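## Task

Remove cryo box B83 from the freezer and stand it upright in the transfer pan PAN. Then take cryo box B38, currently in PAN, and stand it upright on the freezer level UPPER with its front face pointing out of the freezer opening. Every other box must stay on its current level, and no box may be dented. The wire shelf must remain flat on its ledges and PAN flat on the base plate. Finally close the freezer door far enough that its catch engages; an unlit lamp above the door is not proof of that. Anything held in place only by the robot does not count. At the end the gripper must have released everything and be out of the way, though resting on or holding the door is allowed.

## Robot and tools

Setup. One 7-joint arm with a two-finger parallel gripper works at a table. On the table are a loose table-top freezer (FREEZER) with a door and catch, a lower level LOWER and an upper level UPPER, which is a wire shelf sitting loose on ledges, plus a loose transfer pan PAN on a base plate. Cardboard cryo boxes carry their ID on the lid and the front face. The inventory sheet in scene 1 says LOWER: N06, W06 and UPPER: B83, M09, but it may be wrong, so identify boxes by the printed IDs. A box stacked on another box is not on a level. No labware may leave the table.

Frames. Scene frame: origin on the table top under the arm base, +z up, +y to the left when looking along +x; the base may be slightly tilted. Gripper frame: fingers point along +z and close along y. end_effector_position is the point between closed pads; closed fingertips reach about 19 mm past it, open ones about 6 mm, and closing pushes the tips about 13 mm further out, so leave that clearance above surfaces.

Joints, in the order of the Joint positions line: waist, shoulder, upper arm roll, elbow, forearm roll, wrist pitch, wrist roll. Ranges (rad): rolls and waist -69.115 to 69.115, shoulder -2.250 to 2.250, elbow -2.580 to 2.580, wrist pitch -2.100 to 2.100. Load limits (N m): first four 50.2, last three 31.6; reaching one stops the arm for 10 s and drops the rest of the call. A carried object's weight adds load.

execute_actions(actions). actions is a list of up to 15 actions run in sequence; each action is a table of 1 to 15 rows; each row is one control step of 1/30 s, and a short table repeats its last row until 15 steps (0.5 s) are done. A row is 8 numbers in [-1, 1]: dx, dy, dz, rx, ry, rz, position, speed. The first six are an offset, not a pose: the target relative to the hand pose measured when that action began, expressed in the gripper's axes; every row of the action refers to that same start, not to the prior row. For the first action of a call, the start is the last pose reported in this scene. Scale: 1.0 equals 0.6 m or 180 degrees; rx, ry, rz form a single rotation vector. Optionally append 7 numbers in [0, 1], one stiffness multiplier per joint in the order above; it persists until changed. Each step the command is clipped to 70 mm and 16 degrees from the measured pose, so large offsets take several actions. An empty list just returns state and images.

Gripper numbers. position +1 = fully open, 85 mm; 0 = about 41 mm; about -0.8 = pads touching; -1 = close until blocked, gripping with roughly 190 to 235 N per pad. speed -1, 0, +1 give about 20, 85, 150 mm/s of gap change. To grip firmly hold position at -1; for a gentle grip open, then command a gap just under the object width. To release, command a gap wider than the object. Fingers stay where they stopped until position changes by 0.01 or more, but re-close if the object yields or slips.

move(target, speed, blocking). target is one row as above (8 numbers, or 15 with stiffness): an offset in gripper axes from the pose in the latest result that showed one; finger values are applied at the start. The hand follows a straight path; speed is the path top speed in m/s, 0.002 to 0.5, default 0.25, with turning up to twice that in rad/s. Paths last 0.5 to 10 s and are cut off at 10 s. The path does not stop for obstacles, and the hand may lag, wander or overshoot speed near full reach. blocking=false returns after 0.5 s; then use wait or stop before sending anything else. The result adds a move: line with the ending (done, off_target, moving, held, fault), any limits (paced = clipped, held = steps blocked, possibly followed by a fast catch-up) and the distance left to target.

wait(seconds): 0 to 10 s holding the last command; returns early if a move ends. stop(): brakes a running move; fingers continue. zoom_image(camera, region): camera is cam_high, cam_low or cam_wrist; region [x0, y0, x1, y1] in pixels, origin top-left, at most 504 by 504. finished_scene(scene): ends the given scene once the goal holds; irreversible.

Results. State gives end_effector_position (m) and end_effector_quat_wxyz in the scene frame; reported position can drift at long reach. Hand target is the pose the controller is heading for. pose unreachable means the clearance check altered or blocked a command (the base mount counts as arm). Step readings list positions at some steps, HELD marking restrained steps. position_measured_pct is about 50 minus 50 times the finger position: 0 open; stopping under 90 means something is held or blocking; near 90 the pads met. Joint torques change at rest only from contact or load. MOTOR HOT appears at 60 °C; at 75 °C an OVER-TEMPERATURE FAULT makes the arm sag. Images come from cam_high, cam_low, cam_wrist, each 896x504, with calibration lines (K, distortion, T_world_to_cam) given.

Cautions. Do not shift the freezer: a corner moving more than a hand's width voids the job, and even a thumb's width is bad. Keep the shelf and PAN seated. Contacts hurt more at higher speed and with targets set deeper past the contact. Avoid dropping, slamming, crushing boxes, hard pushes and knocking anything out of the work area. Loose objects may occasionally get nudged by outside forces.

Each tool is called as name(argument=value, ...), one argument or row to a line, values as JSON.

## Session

execute_actions(
  actions=[],
)

Scene clock: 0.00 s.
end_effector_position=(+0.4756, -0.2079, +0.1770) position_measured_pct=0.0 end_effector_quat_wxyz=(-0.590, +0.736, -0.030, +0.331)
Joint positions: [ 1.274  1.335 -0.456  1.328 -0.915  1.553 -0.043]
Joint velocities: [ 0.    -0.    -0.    -0.     0.001  0.     0.001]
Joint torques (N m, as the joint torque sensors report them, + toward a larger angle): no reading
Motor temperatures (°C, as the motors report them): [35 39 32 34 37 39 44]
Hand target: +0.476, -0.208, +0.177; -0.590, +0.736, -0.030, +0.331
Joint stiffness scale: [1. 1. 1. 1. 1. 1. 1.]
camera_calibration (this result's frames):
cam_wrist: T_world_to_cam=[[0.362593, -0.357435, -0.860678, -0.105222], [-0.756722, 0.42613, -0.495767, 0.596971], [0.543965, 0.831055, -0.115967, 0.0851996], [0, 0, 0, 1]] pos_world=[0.443548, -0.362803, 0.215276]

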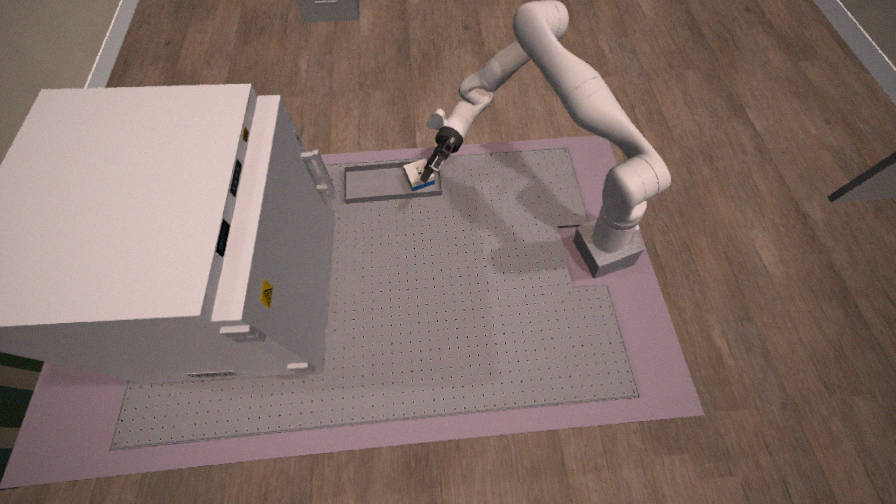

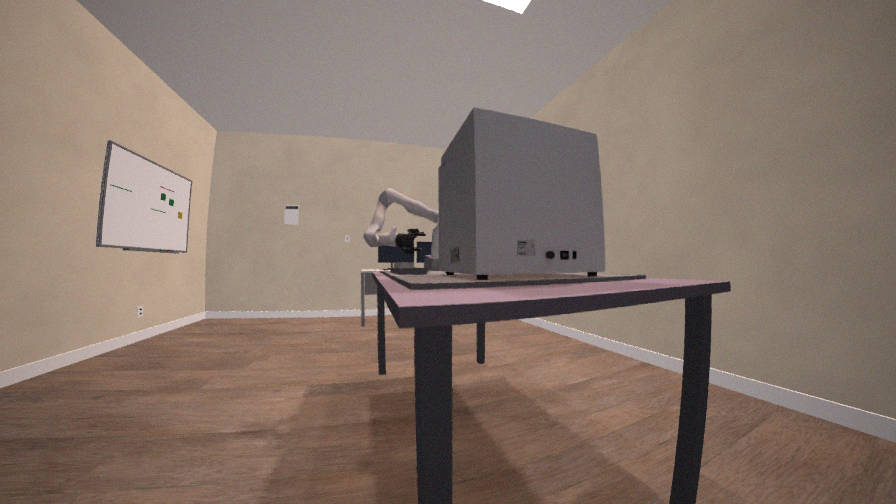

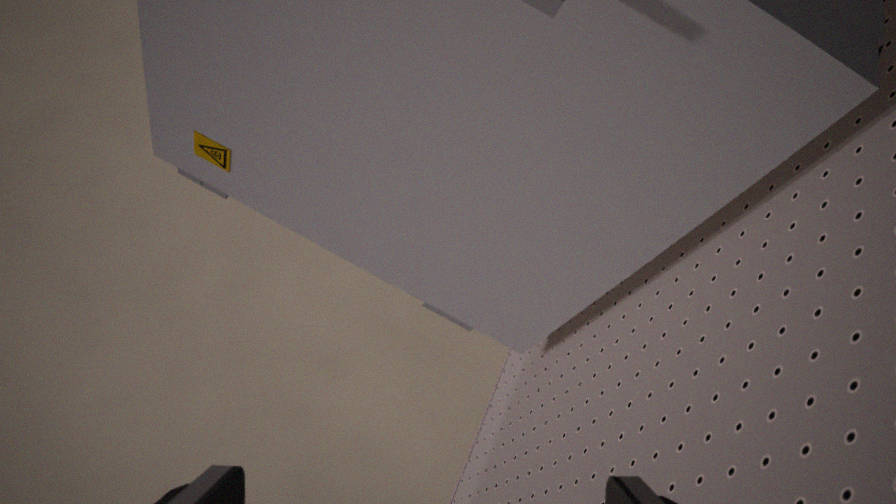

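move(
  target=[0.228,-0.095,0.185,-0.275,0.199,-0.304,0.5,0],
)

Scene clock: 3.63 s.
end_effector_position=(+0.6207, -0.1557, +0.2822) position_measured_pct=25.0 end_effector_quat_wxyz=(-0.003, +0.706, +0.001, +0.708)
Joint positions: [ 1.141  1.152 -0.848  2.25  -2.518  1.37   2.17 ]
Joint velocities: [-0.006 -0.     0.     0.001 -0.001  0.003  0.002]
Joint torques (N m, as the joint torque sensors report them, + toward a larger angle): [  3.24 -16.28  -5.87   0.14   1.96   2.45  -0.09]
Motor temperatures (°C, as the motors report them): [35 39 32 34 37 39 44]
Hand target: +0.620, -0.156, +0.281; -0.002, +0.706, -0.001, +0.708
Off the commanded pose: 0.002 m, 0 deg.
Joint stiffness scale: [1. 1. 1. 1. 1. 1. 1.]
move: done
camera_calibration (this result's frames):
cam_wrist: T_world_to_cam=[[-0.0346041, -0.998318, 0.0465214, -0.157888], [0.0106341, -0.0469145, -0.998842, 0.328706], [0.999345, -0.0340694, 0.0122396, -0.478453], [0, 0, 0, 1]] pos_world=[0.46918, -0.158501, 0.341527]

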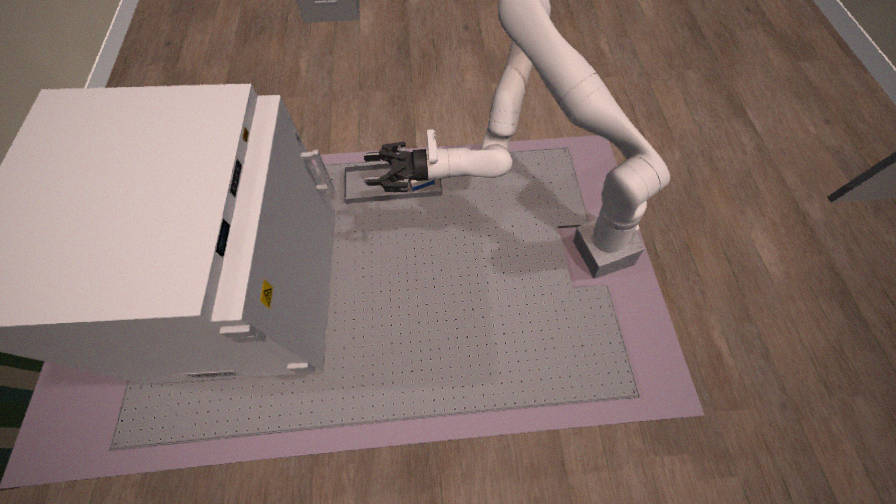

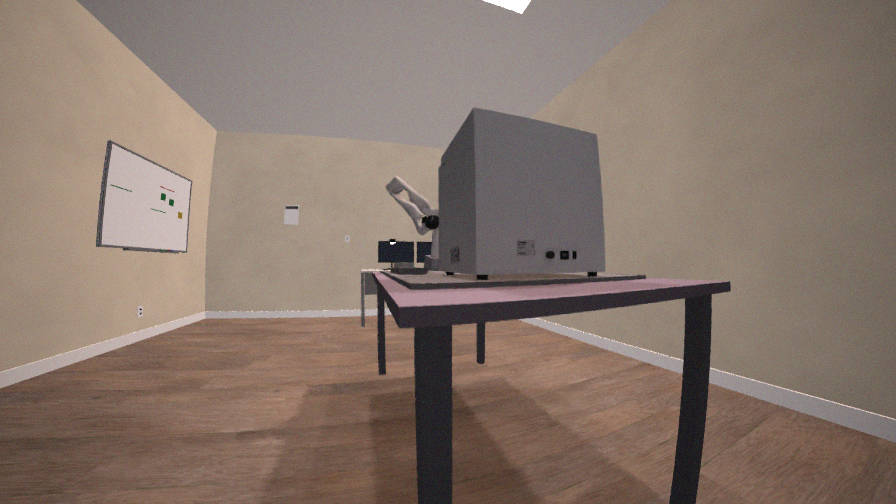

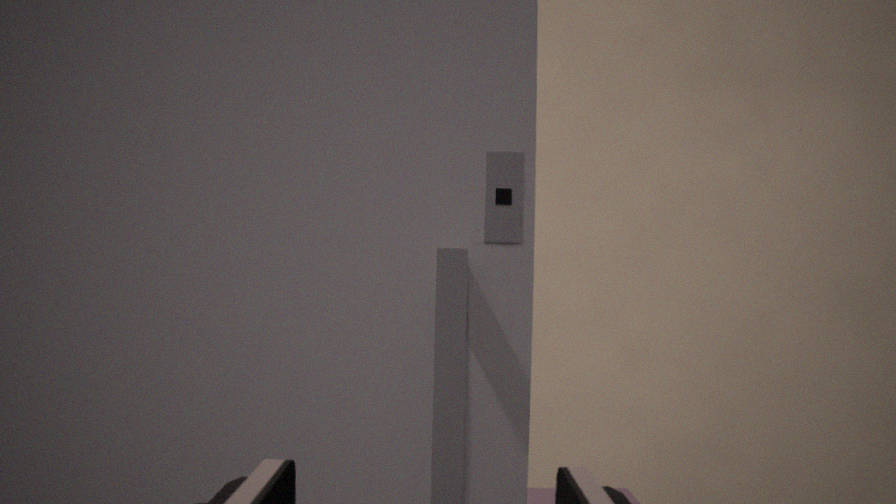

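Centreline is now about 427.

move(
  target=[0,0.013,0.135,0,0,0,0.5,0],
  speed=0.1,
)

Scene clock: 4.93 s.
end_effector_position=(+0.6995, -0.1644, +0.2817) position_measured_pct=25.0 end_effector_quat_wxyz=(+0.000, +0.705, +0.004, +0.709)
Joint positions: [ 1.052  1.135 -0.884  2.024 -2.591  1.211  2.101]
Joint velocities: [-0.004  0.     0.    -0.001  0.    -0.    -0.   ]
Joint torques (N m, as the joint torque sensors report them, + toward a larger angle): [  3.54 -18.24  -6.6   -1.99   1.62   2.33  -0.24]
Motor temperatures (°C, as the motors report them): [35 39 32 34 37 39 44]
Hand target: +0.702, -0.163, +0.283; -0.003, +0.706, +0.001, +0.708
Off the commanded pose: 0.003 m, 0 deg.
Joint stiffness scale: [1. 1. 1. 1. 1. 1. 1.]
move: done
camera_calibration (this result's frames):
cam_wrist: T_world_to_cam=[[-0.034974, -0.99788, 0.054883, -0.16582], [0.0121327, -0.0553365, -0.998394, 0.324402], [0.999315, -0.034252, 0.0140423, -0.55802], [0, 0, 0, 1]] pos_world=[0.547902, -0.16663, 0.340818]

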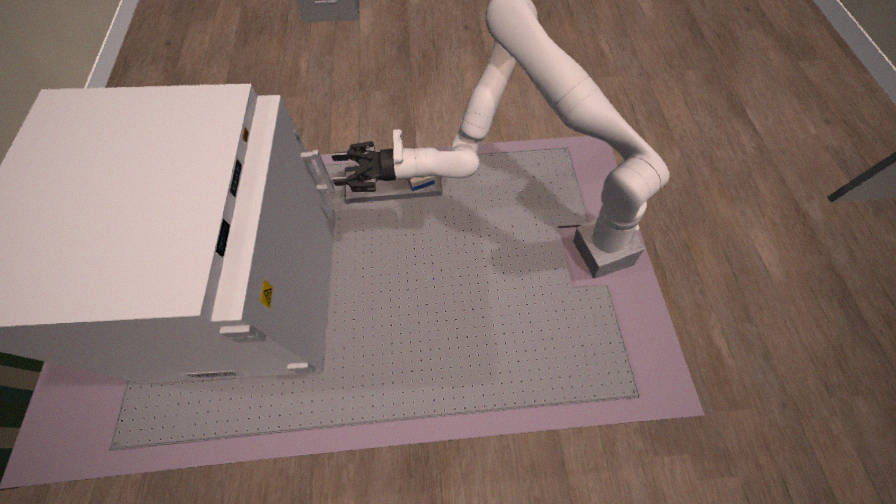

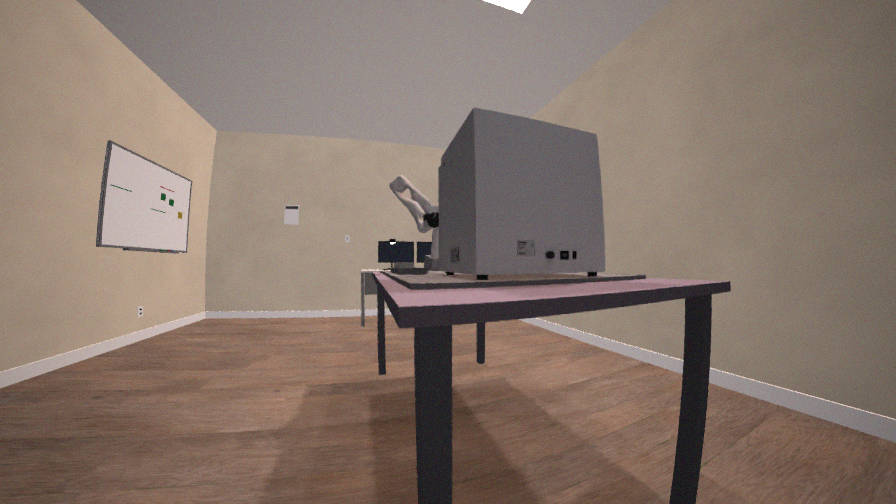

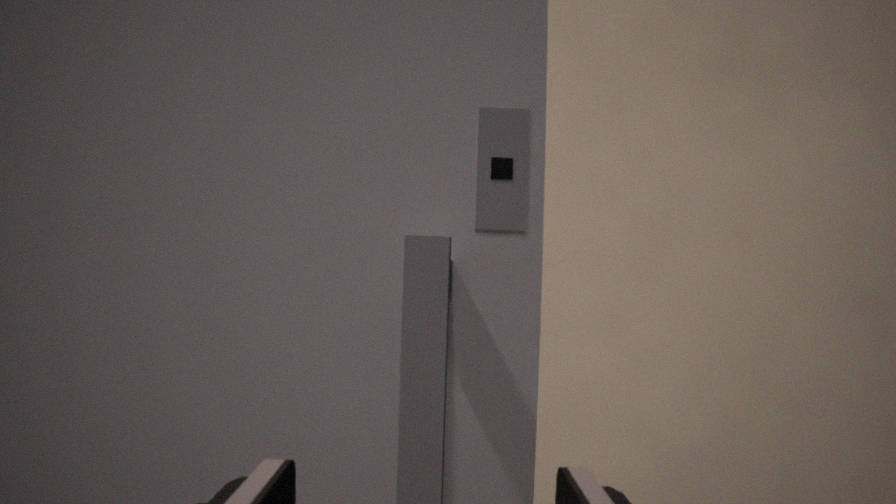

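move(
  target=[0,-0.004,0.057,0,0,0,0.5,0],
  speed=0.05,
)

move(
  target=[0,0,0,0,0,0,-1,0],
)

move(
  target=[0,-0.012,-0.06,-0.028,0,0,-1,0],
  speed=0.03,
)

move(
  target=[0,-0.045,-0.14,-0.066,0,0,-1,0],
  speed=0.05,
)

Scene clock: 6.13 s.
end_effector_position=(+0.7317, -0.1629, +0.2820) position_measured_pct=25.0 end_effector_quat_wxyz=(+0.004, +0.704, +0.008, +0.710)
Joint positions: [ 1.003  1.135 -0.89   1.932 -2.617  1.156  2.09 ]
Joint velocities: [-0.005  0.     0.    -0.002  0.001  0.001 -0.   ]
Joint torques (N m, as the joint torque sensors report them, + toward a larger angle): [  2.75 -19.35  -6.61  -2.29   1.56   2.37  -0.37]
Motor temperatures (°C, as the motors report them): [35 39 32 34 37 39 44]
Hand target: +0.734, -0.162, +0.282; +0.000, +0.705, +0.004, +0.709
Off the commanded pose: 0.002 m, 1 deg.
Joint stiffness scale: [1. 1. 1. 1. 1. 1. 1.]
move: done
camera_calibration (this result's frames):
cam_wrist: T_world_to_cam=[[-0.0345855, -0.997272, 0.0652076, -0.166274], [0.0151415, -0.0657621, -0.99772, 0.320368], [0.999287, -0.0335193, 0.0173747, -0.590992], [0, 0, 0, 1]] pos_world=[0.57997, -0.164562, 0.340748]

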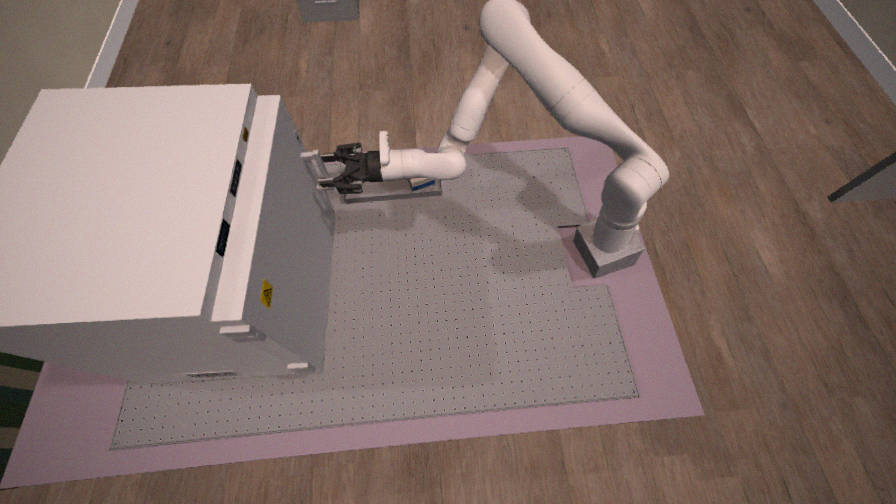

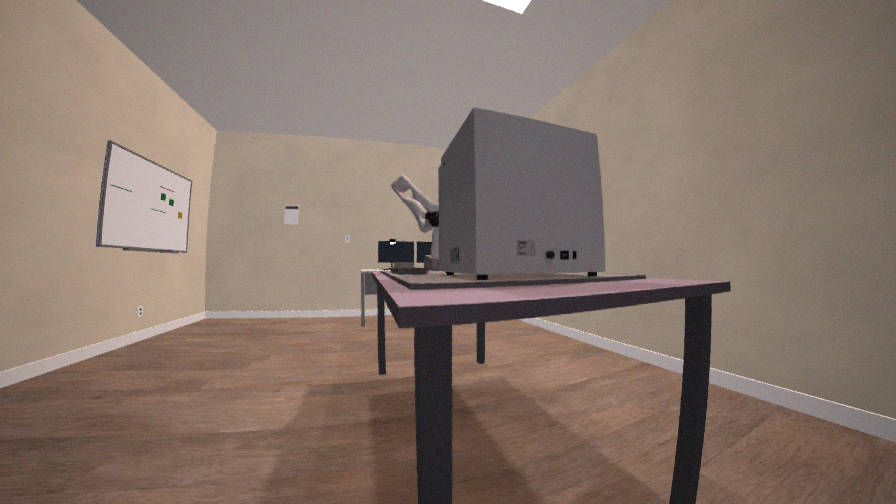

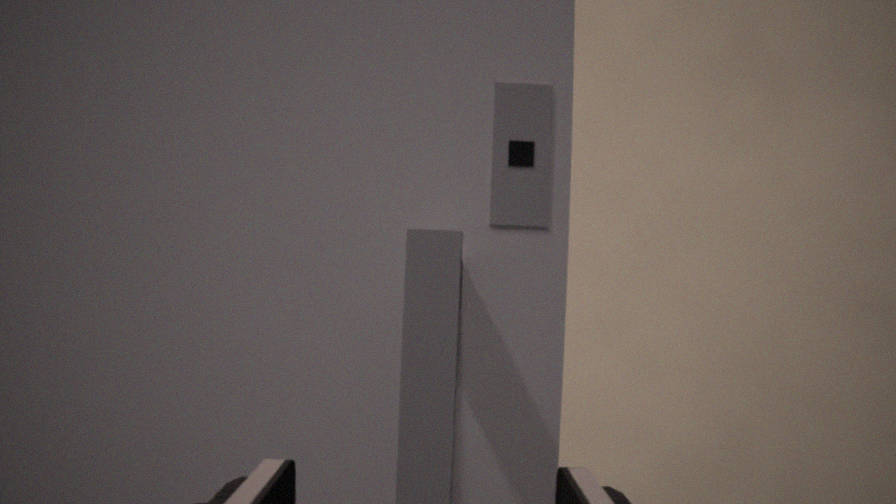

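Scene clock: 7.07 s.
end_effector_position=(+0.7316, -0.1627, +0.2819) position_measured_pct=81.0 end_effector_quat_wxyz=(+0.004, +0.705, +0.008, +0.710)
Joint positions: [ 1.003  1.135 -0.89   1.932 -2.617  1.156  2.09 ]
Joint velocities: [ 0.    -0.    -0.     0.     0.002  0.001  0.001]
Joint torques (N m, as the joint torque sensors report them, + toward a larger angle): [  1.52 -18.82  -6.5   -4.78   1.42   1.29   0.32]
Motor temperatures (°C, as the motors report them): [35 39 32 34 37 39 44]
Hand target: +0.732, -0.163, +0.282; +0.004, +0.704, +0.008, +0.710
Off the commanded pose: 0.000 m, 0 deg.
Joint stiffness scale: [1. 1. 1. 1. 1. 1. 1.]
move: done
camera_calibration (this result's frames):
cam_wrist: T_world_to_cam=[[-0.0342367, -0.997301, 0.0649528, -0.166255], [0.0147941, -0.0654895, -0.997744, 0.320562], [0.999304, -0.0331985, 0.0169963, -0.590697], [0, 0, 0, 1]] pos_world=[0.579852, -0.164423, 0.340677]

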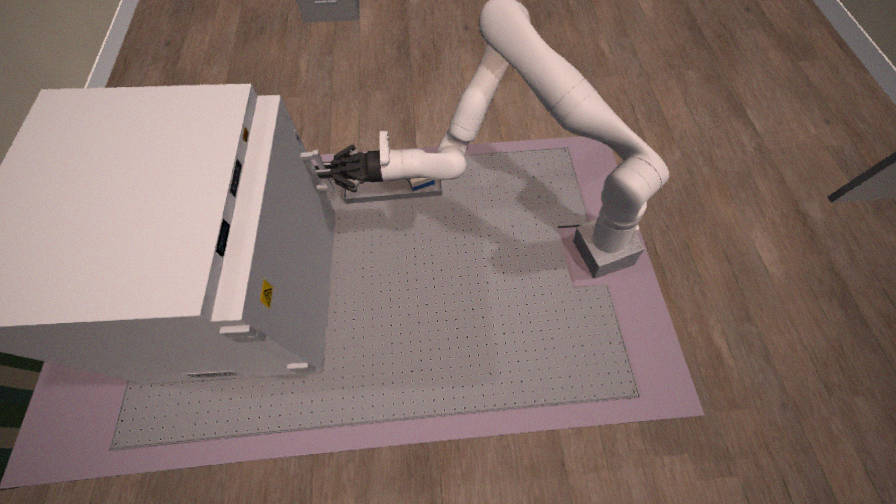

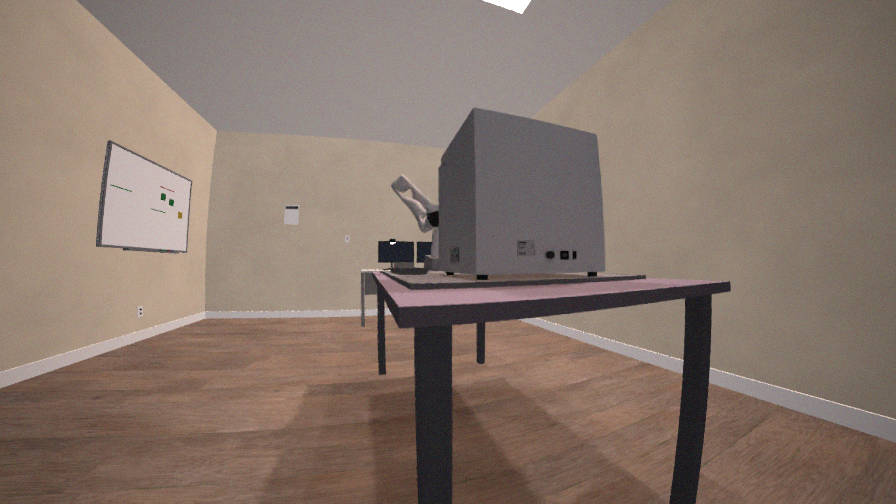

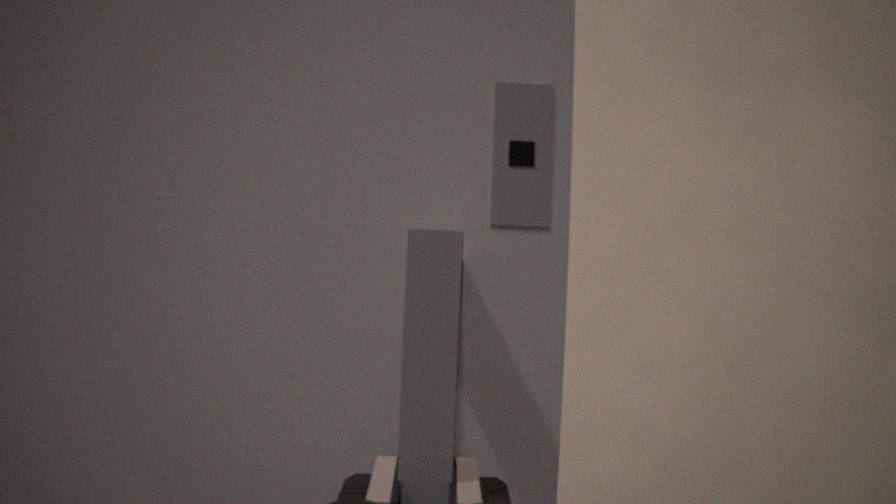

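Scene clock: 8.80 s.
end_effector_position=(+0.6965, -0.1551, +0.2818) position_measured_pct=81.0 end_effector_quat_wxyz=(+0.031, +0.703, -0.023, +0.710)
Joint positions: [ 0.981  1.134 -0.89   2.076 -2.73   1.344  2.187]
Joint velocities: [-0.003 -0.001  0.     0.002 -0.004  0.006  0.   ]
Joint torques (N m, as the joint torque sensors report them, + toward a larger angle): [  3.43 -17.71  -5.54  -1.31   2.12   1.95   0.09]
Motor temperatures (°C, as the motors report them): [35 39 32 34 37 39 44]
Hand target: +0.696, -0.155, +0.282; +0.034, +0.704, -0.023, +0.709
Off the commanded pose: 0.001 m, 0 deg.
Joint stiffness scale: [1. 1. 1. 1. 1. 1. 1.]
move: done
camera_calibration (this result's frames):
cam_wrist: T_world_to_cam=[[-0.116653, -0.991416, 0.059049, -0.0999061], [0.0135679, -0.0610402, -0.998043, 0.323097], [0.99308, -0.115624, 0.020572, -0.564864], [0, 0, 0, 1]] pos_world=[0.544918, -0.144638, 0.339984]

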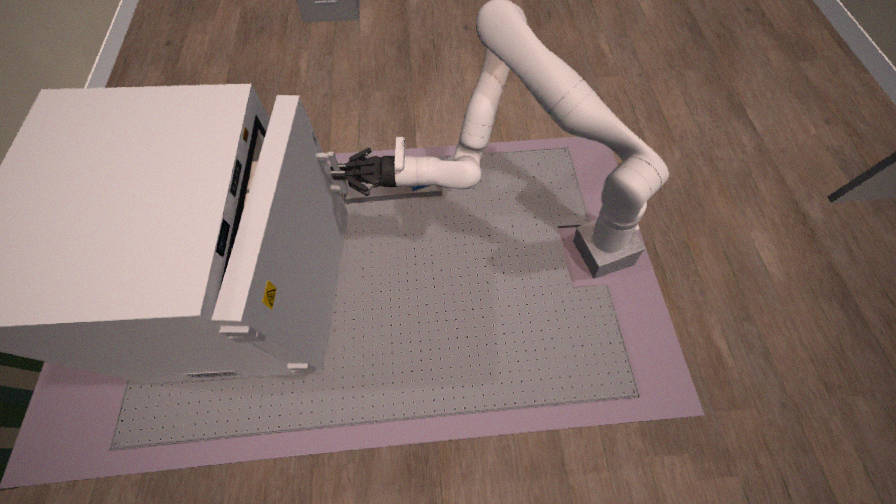

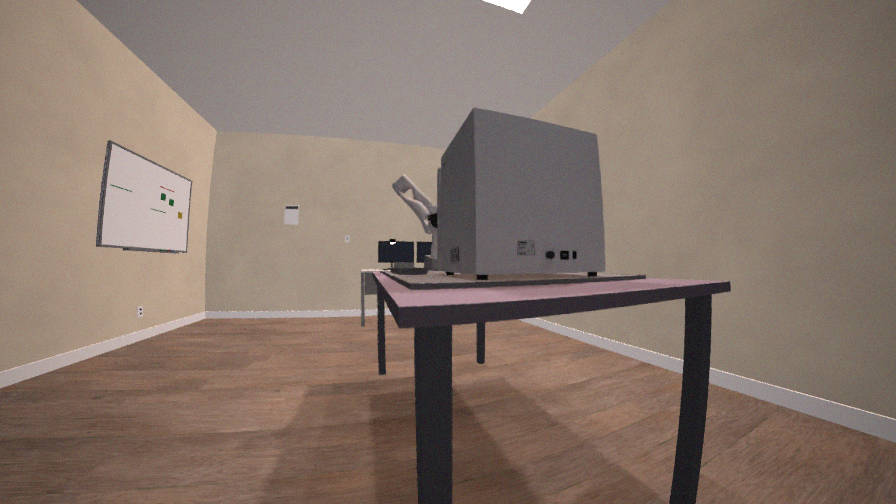

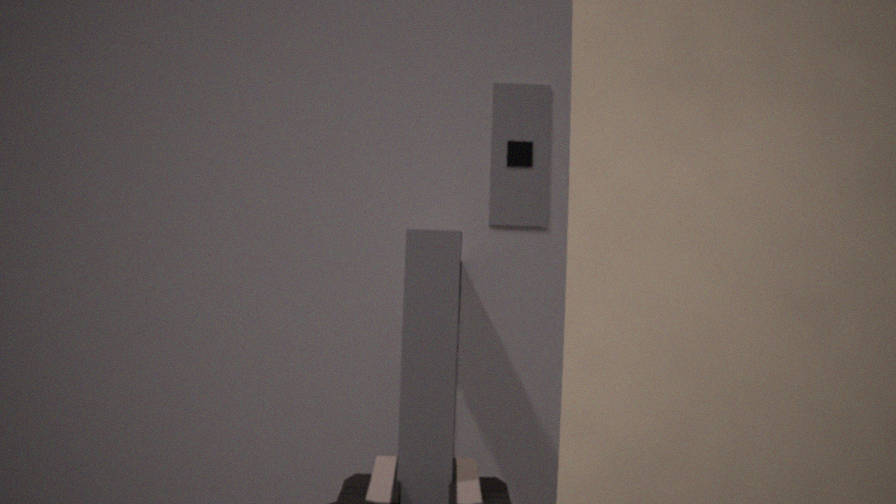

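Scene clock: 11.17 s.
end_effector_position=(+0.6156, -0.1249, +0.2818) position_measured_pct=81.0 end_effector_quat_wxyz=(+0.105, +0.694, -0.098, +0.706)
Joint positions: [ 0.802  1.204 -0.923  2.361 -2.984  1.911  2.357]
Joint velocities: [-0.012 -0.001 -0.     0.001 -0.015  0.017  0.   ]
Joint torques (N m, as the joint torque sensors report them, + toward a larger angle): [  0.29 -17.36  -6.1    1.06   3.17   1.33   0.06]
Motor temperatures (°C, as the motors report them): [35 40 32 34 37 39 44]
Hand target: +0.615, -0.121, +0.281; +0.103, +0.696, -0.097, +0.704
Off the commanded pose: 0.003 m, 0 deg.
Joint stiffness scale: [1. 1. 1. 1. 1. 1. 1.]
move: done
camera_calibration (this result's frames):
cam_wrist: T_world_to_cam=[[-0.321816, -0.945174, 0.0554963, 0.0536935], [0.00800326, -0.061328, -0.998086, 0.329443], [0.946768, -0.320756, 0.0273008, -0.480019], [0, 0, 0, 1]] pos_world=[0.46911, -0.0830152, 0.338938]

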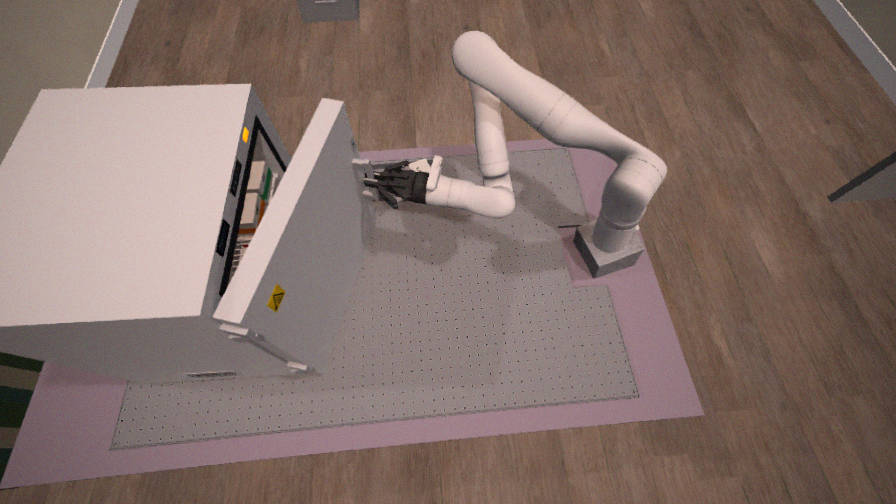

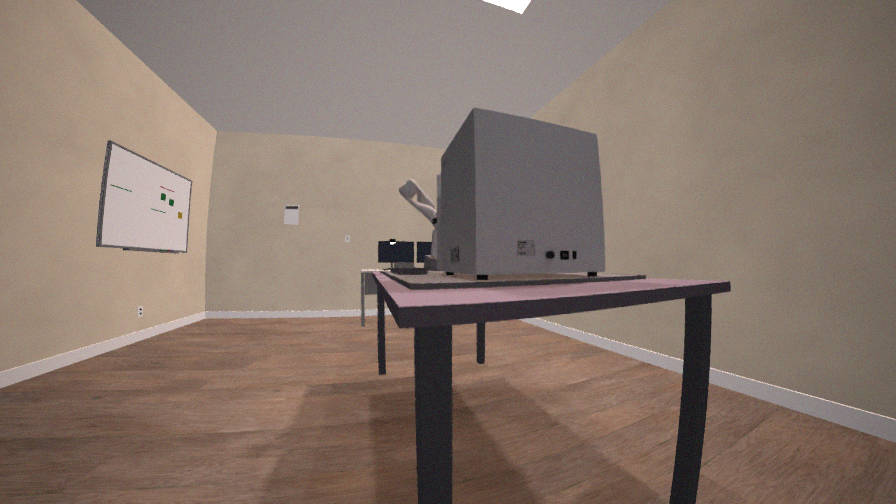

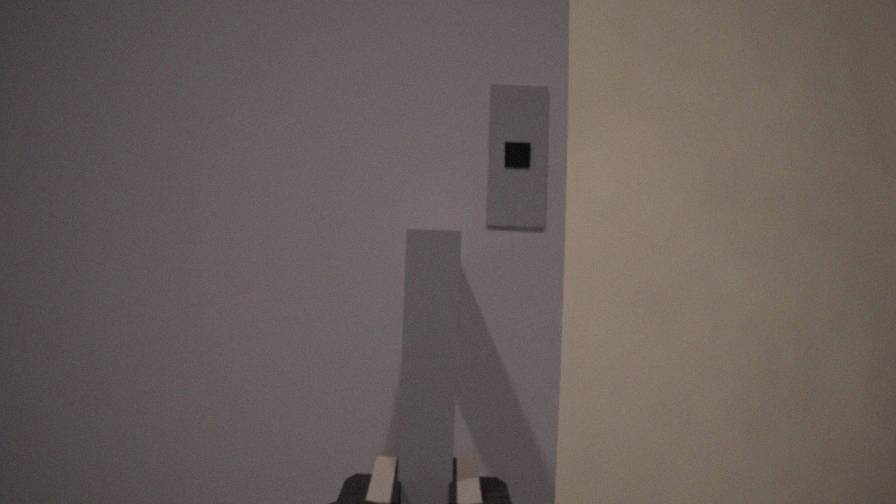

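move(
  target=[0,0,0,0,0,0,0.3,1],
)

move(
  target=[0,0,-0.06,0.05,0,0,0.3,1],
  speed=0.1,
)

move(
  target=[0,0.22,-0.03,0.4,0,0,-1,-0.5],
)

move(
  target=[0,0.24,0.11,0,0,0,-1,0],
)

Scene clock: 12.03 s.
end_effector_position=(+0.6156, -0.1249, +0.2818) position_measured_pct=34.9 end_effector_quat_wxyz=(+0.105, +0.694, -0.098, +0.706)
Joint positions: [ 0.802  1.204 -0.923  2.361 -2.985  1.912  2.357]
Joint velocities: [-0.     0.    -0.     0.001 -0.    -0.    -0.001]
Joint torques (N m, as the joint torque sensors report them, + toward a larger angle): [  2.29 -16.68  -4.89   0.93   2.16   1.89  -0.16]
Motor temperatures (°C, as the motors report them): [35 40 32 34 37 39 44]
Hand target: +0.616, -0.125, +0.282; +0.105, +0.694, -0.098, +0.706
Off the commanded pose: 0.000 m, 0 deg.
Joint stiffness scale: [1. 1. 1. 1. 1. 1. 1.]
move: done
camera_calibration (this result's frames):
cam_wrist: T_world_to_cam=[[-0.322606, -0.944894, 0.0556882, 0.0541087], [0.00797869, -0.0615465, -0.998072, 0.329436], [0.9465, -0.32154, 0.0273943, -0.479951], [0, 0, 0, 1]] pos_world=[0.469101, -0.0829207, 0.338935]

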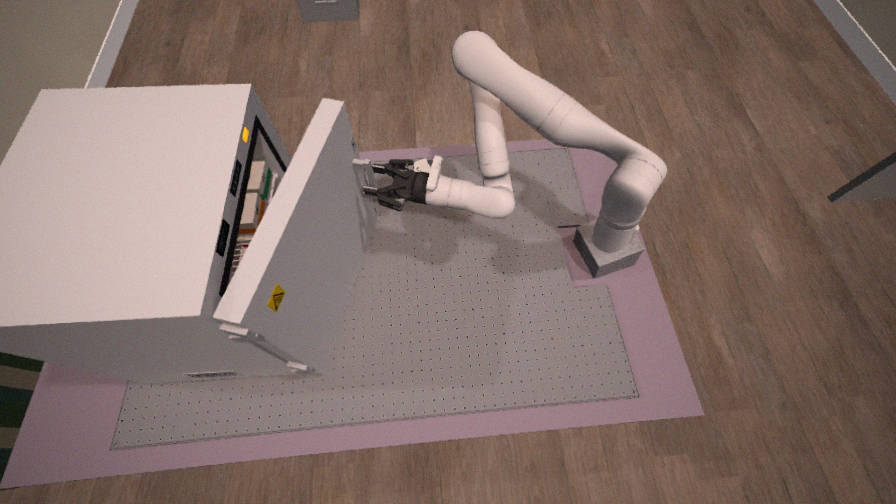

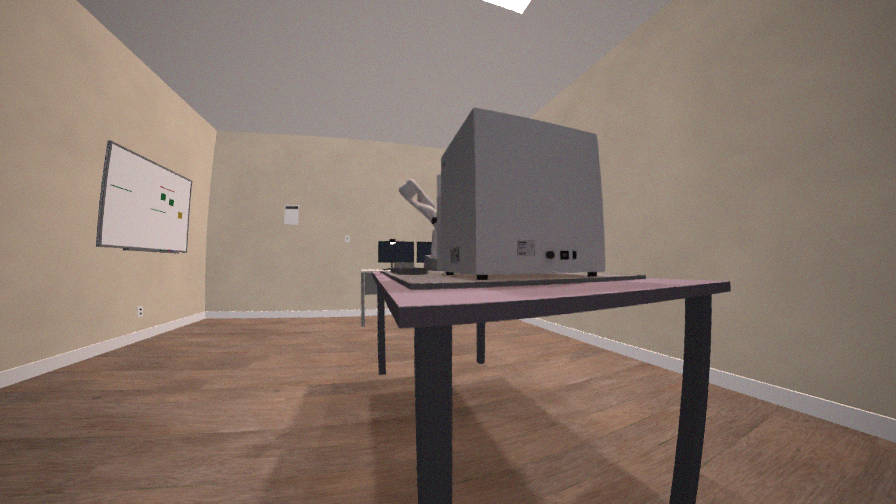

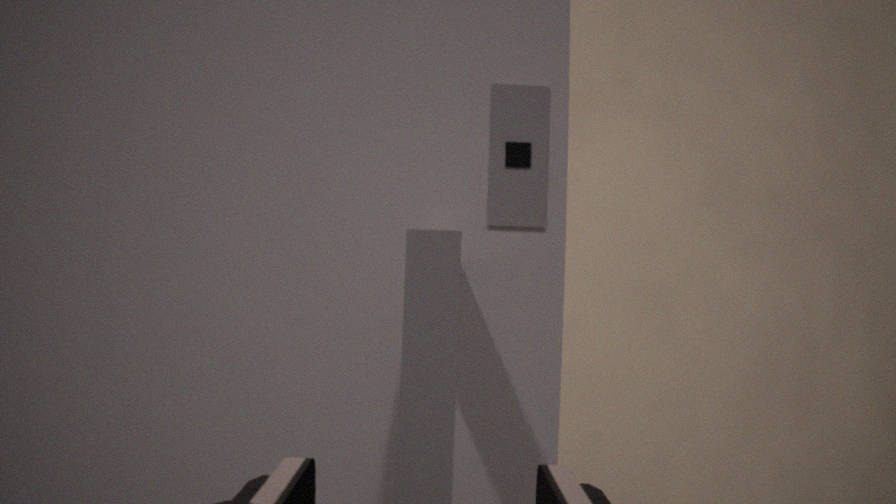

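Scene clock: 13.27 s.
end_effector_position=(+0.5819, -0.1160, +0.2812) position_measured_pct=34.9 end_effector_quat_wxyz=(+0.054, +0.699, -0.044, +0.712)
Joint positions: [ 0.894  1.203 -0.799  2.455 -2.735  1.852  2.338]
Joint velocities: [ 0.008  0.001  0.001  0.     0.002 -0.002  0.   ]
Joint torques (N m, as the joint torque sensors report them, + toward a larger angle): [  2.52 -15.78  -4.45   1.71   2.03   2.07  -0.18]
Motor temperatures (°C, as the motors report them): [35 40 32 34 37 39 44]
Hand target: +0.581, -0.115, +0.281; +0.050, +0.700, -0.042, +0.711
Off the commanded pose: 0.002 m, 0 deg.
Joint stiffness scale: [1. 1. 1. 1. 1. 1. 1.]
move: done
camera_calibration (this result's frames):
cam_wrist: T_world_to_cam=[[-0.17841, -0.982034, 0.0614735, -0.0381761], [0.0168179, -0.0655101, -0.99771, 0.323939], [0.983813, -0.176968, 0.0282035, -0.450351], [0, 0, 0, 1]] pos_world=[0.430802, -0.0959666, 0.338245]

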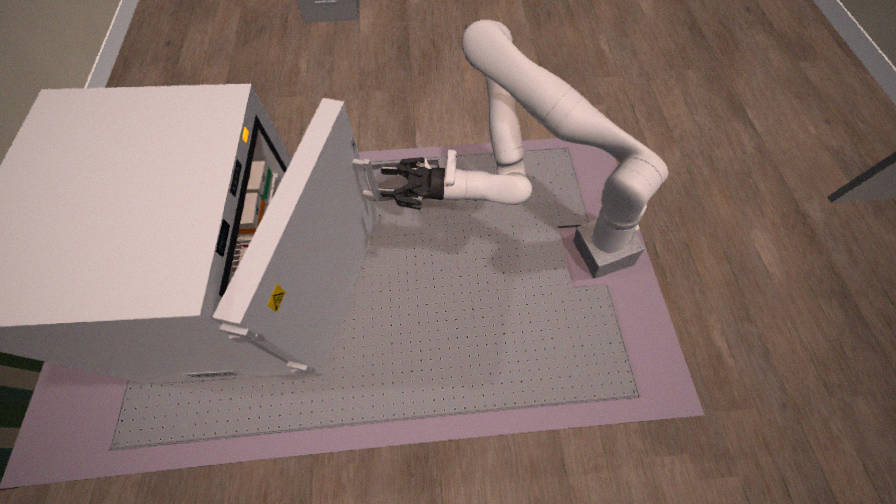

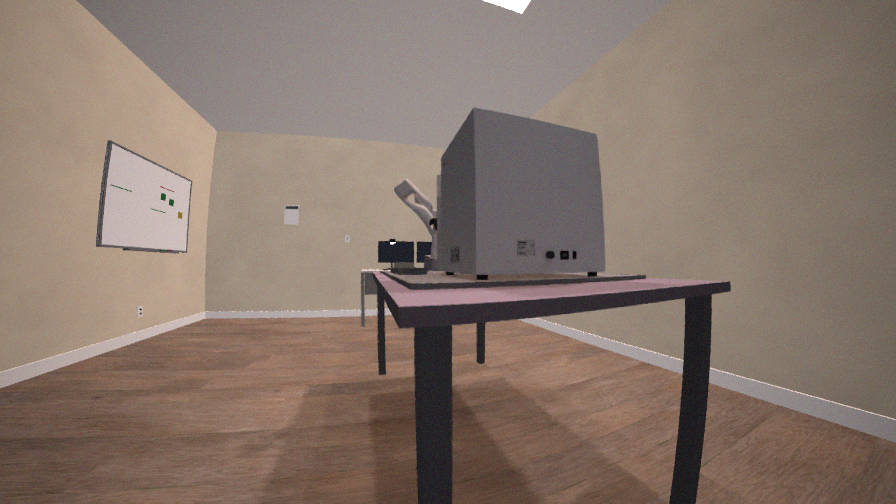

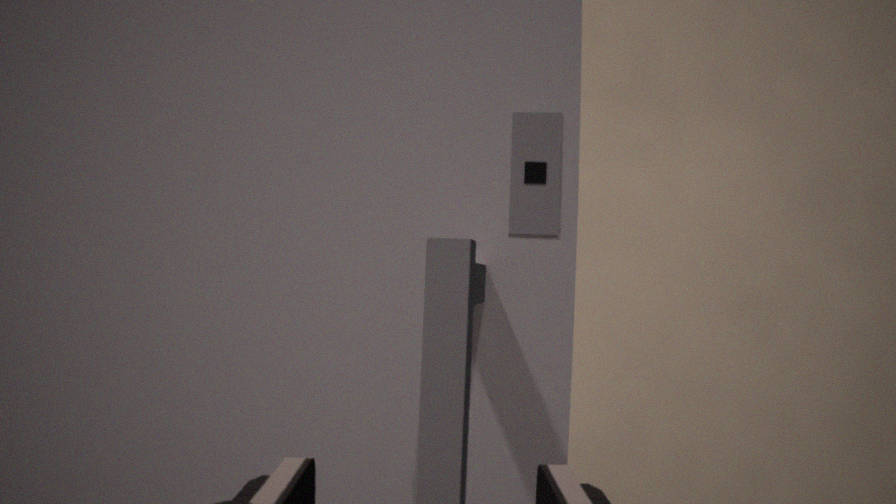

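Scene clock: 16.37 s.
end_effector_position=(+0.5477, -0.2463, +0.2848) position_measured_pct=91.7 end_effector_quat_wxyz=(-0.360, +0.599, +0.382, +0.604)
Joint positions: [ 1.133  1.273 -0.39   0.965 -1.084  1.835  0.768]
Joint velocities: [-0.004  0.005 -0.    -0.003  0.001  0.002 -0.   ]
Joint torques (N m, as the joint torque sensors report them, + toward a larger angle): [  4.85 -23.68  -3.43  -5.45  -2.06   1.93  -0.07]
Motor temperatures (°C, as the motors report them): [35 40 32 34 37 39 44]
Hand target: +0.545, -0.245, +0.282; -0.365, +0.600, +0.382, +0.600
Off the commanded pose: 0.003 m, 1 deg.
Joint stiffness scale: [1. 1. 1. 1. 1. 1. 1.]
move: done
camera_calibration (this result's frames):
cam_wrist: T_world_to_cam=[[0.872443, -0.482129, 0.0799681, -0.630114], [0.0702164, -0.0382723, -0.996797, 0.296727], [0.483646, 0.875264, 0.000462961, 0.101102], [0, 0, 0, 1]] pos_world=[0.480006, -0.380931, 0.346118]

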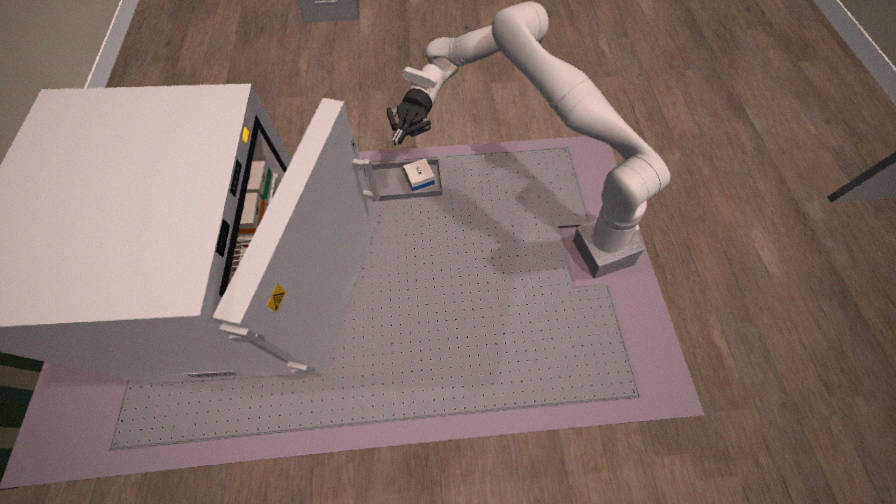

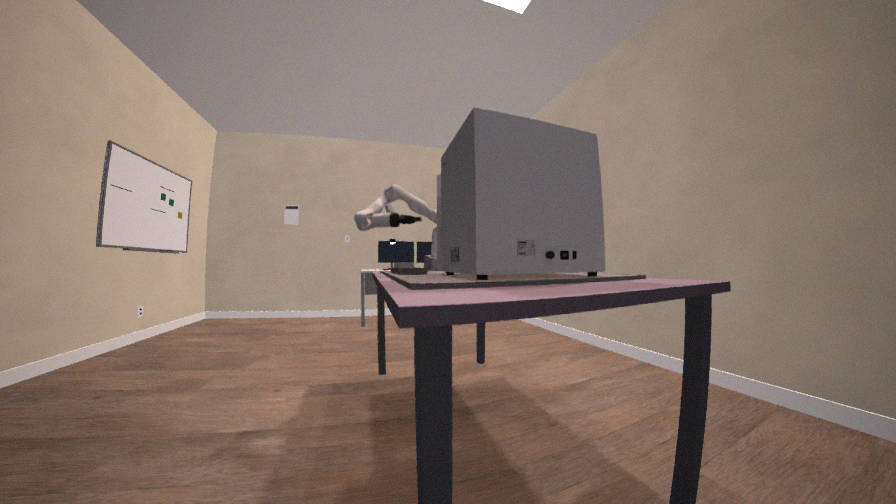

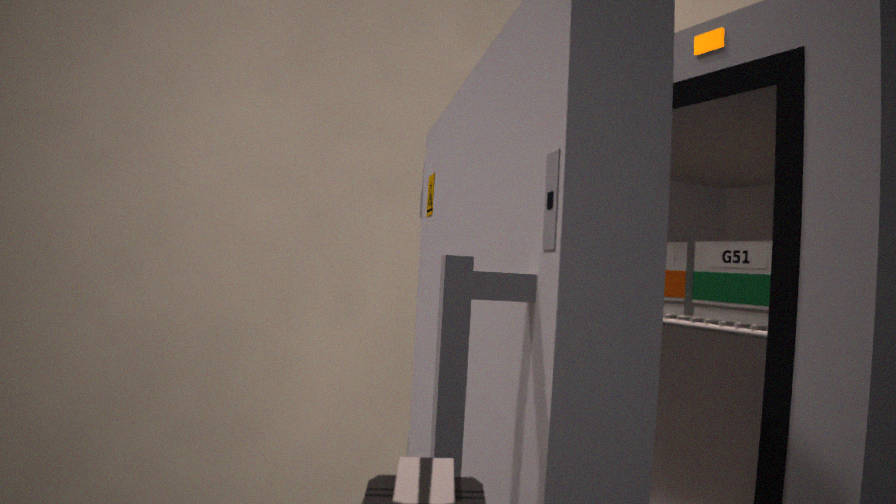

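Scene clock: 17.83 s.
end_effector_position=(+0.7063, -0.2524, +0.2876) position_measured_pct=91.7 end_effector_quat_wxyz=(-0.337, +0.615, +0.369, +0.610)
Joint positions: [ 0.837  1.578 -0.45   0.037 -1.224  1.825  0.193]
Joint velocities: [-0.002  0.002  0.    -0.002  0.002  0.001 -0.002]
Joint torques (N m, as the joint torque sensors report them, + toward a larger angle): [  4.78 -27.59  -2.68  -7.8   -2.7    0.31  -0.24]
Motor temperatures (°C, as the motors report them): [35 40 32 34 37 39 44]
Hand target: +0.706, -0.251, +0.290; -0.342, +0.611, +0.367, +0.612
Off the commanded pose: 0.001 m, 4 deg.
Joint stiffness scale: [1. 1. 1. 1. 1. 1. 1.]
elbow stopped short: the move would have taken joint 4 (elbow) straighter than the controller allows; a more bent joint 4 avoids this.
move: off_target
camera_calibration (this result's frames):
cam_wrist: T_world_to_cam=[[0.842909, -0.531222, 0.0854887, -0.764783], [0.062389, -0.0613167, -0.996167, 0.287692], [0.534427, 0.845011, -0.018542, -0.00827123], [0, 0, 0, 1]] pos_world=[0.631114, -0.381639, 0.351816]

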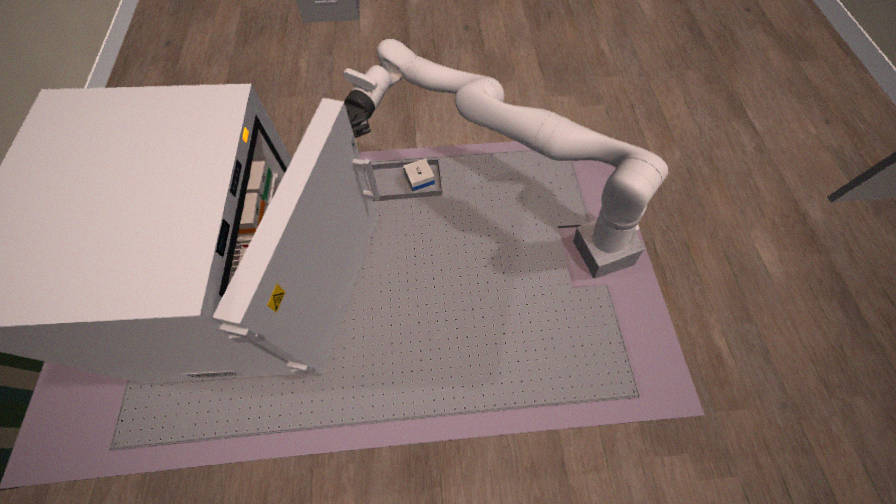

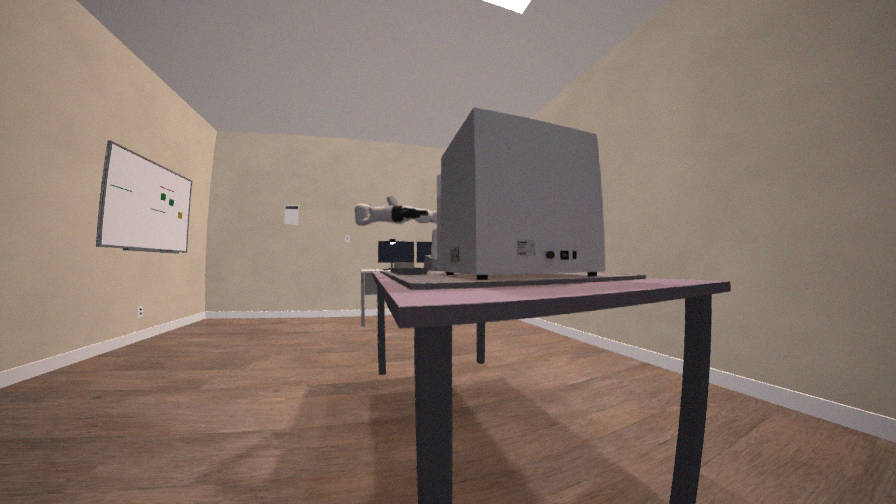

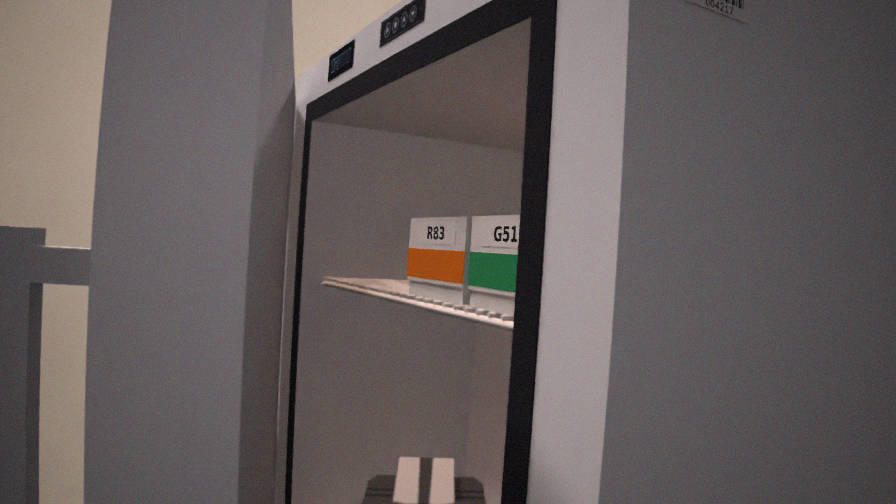

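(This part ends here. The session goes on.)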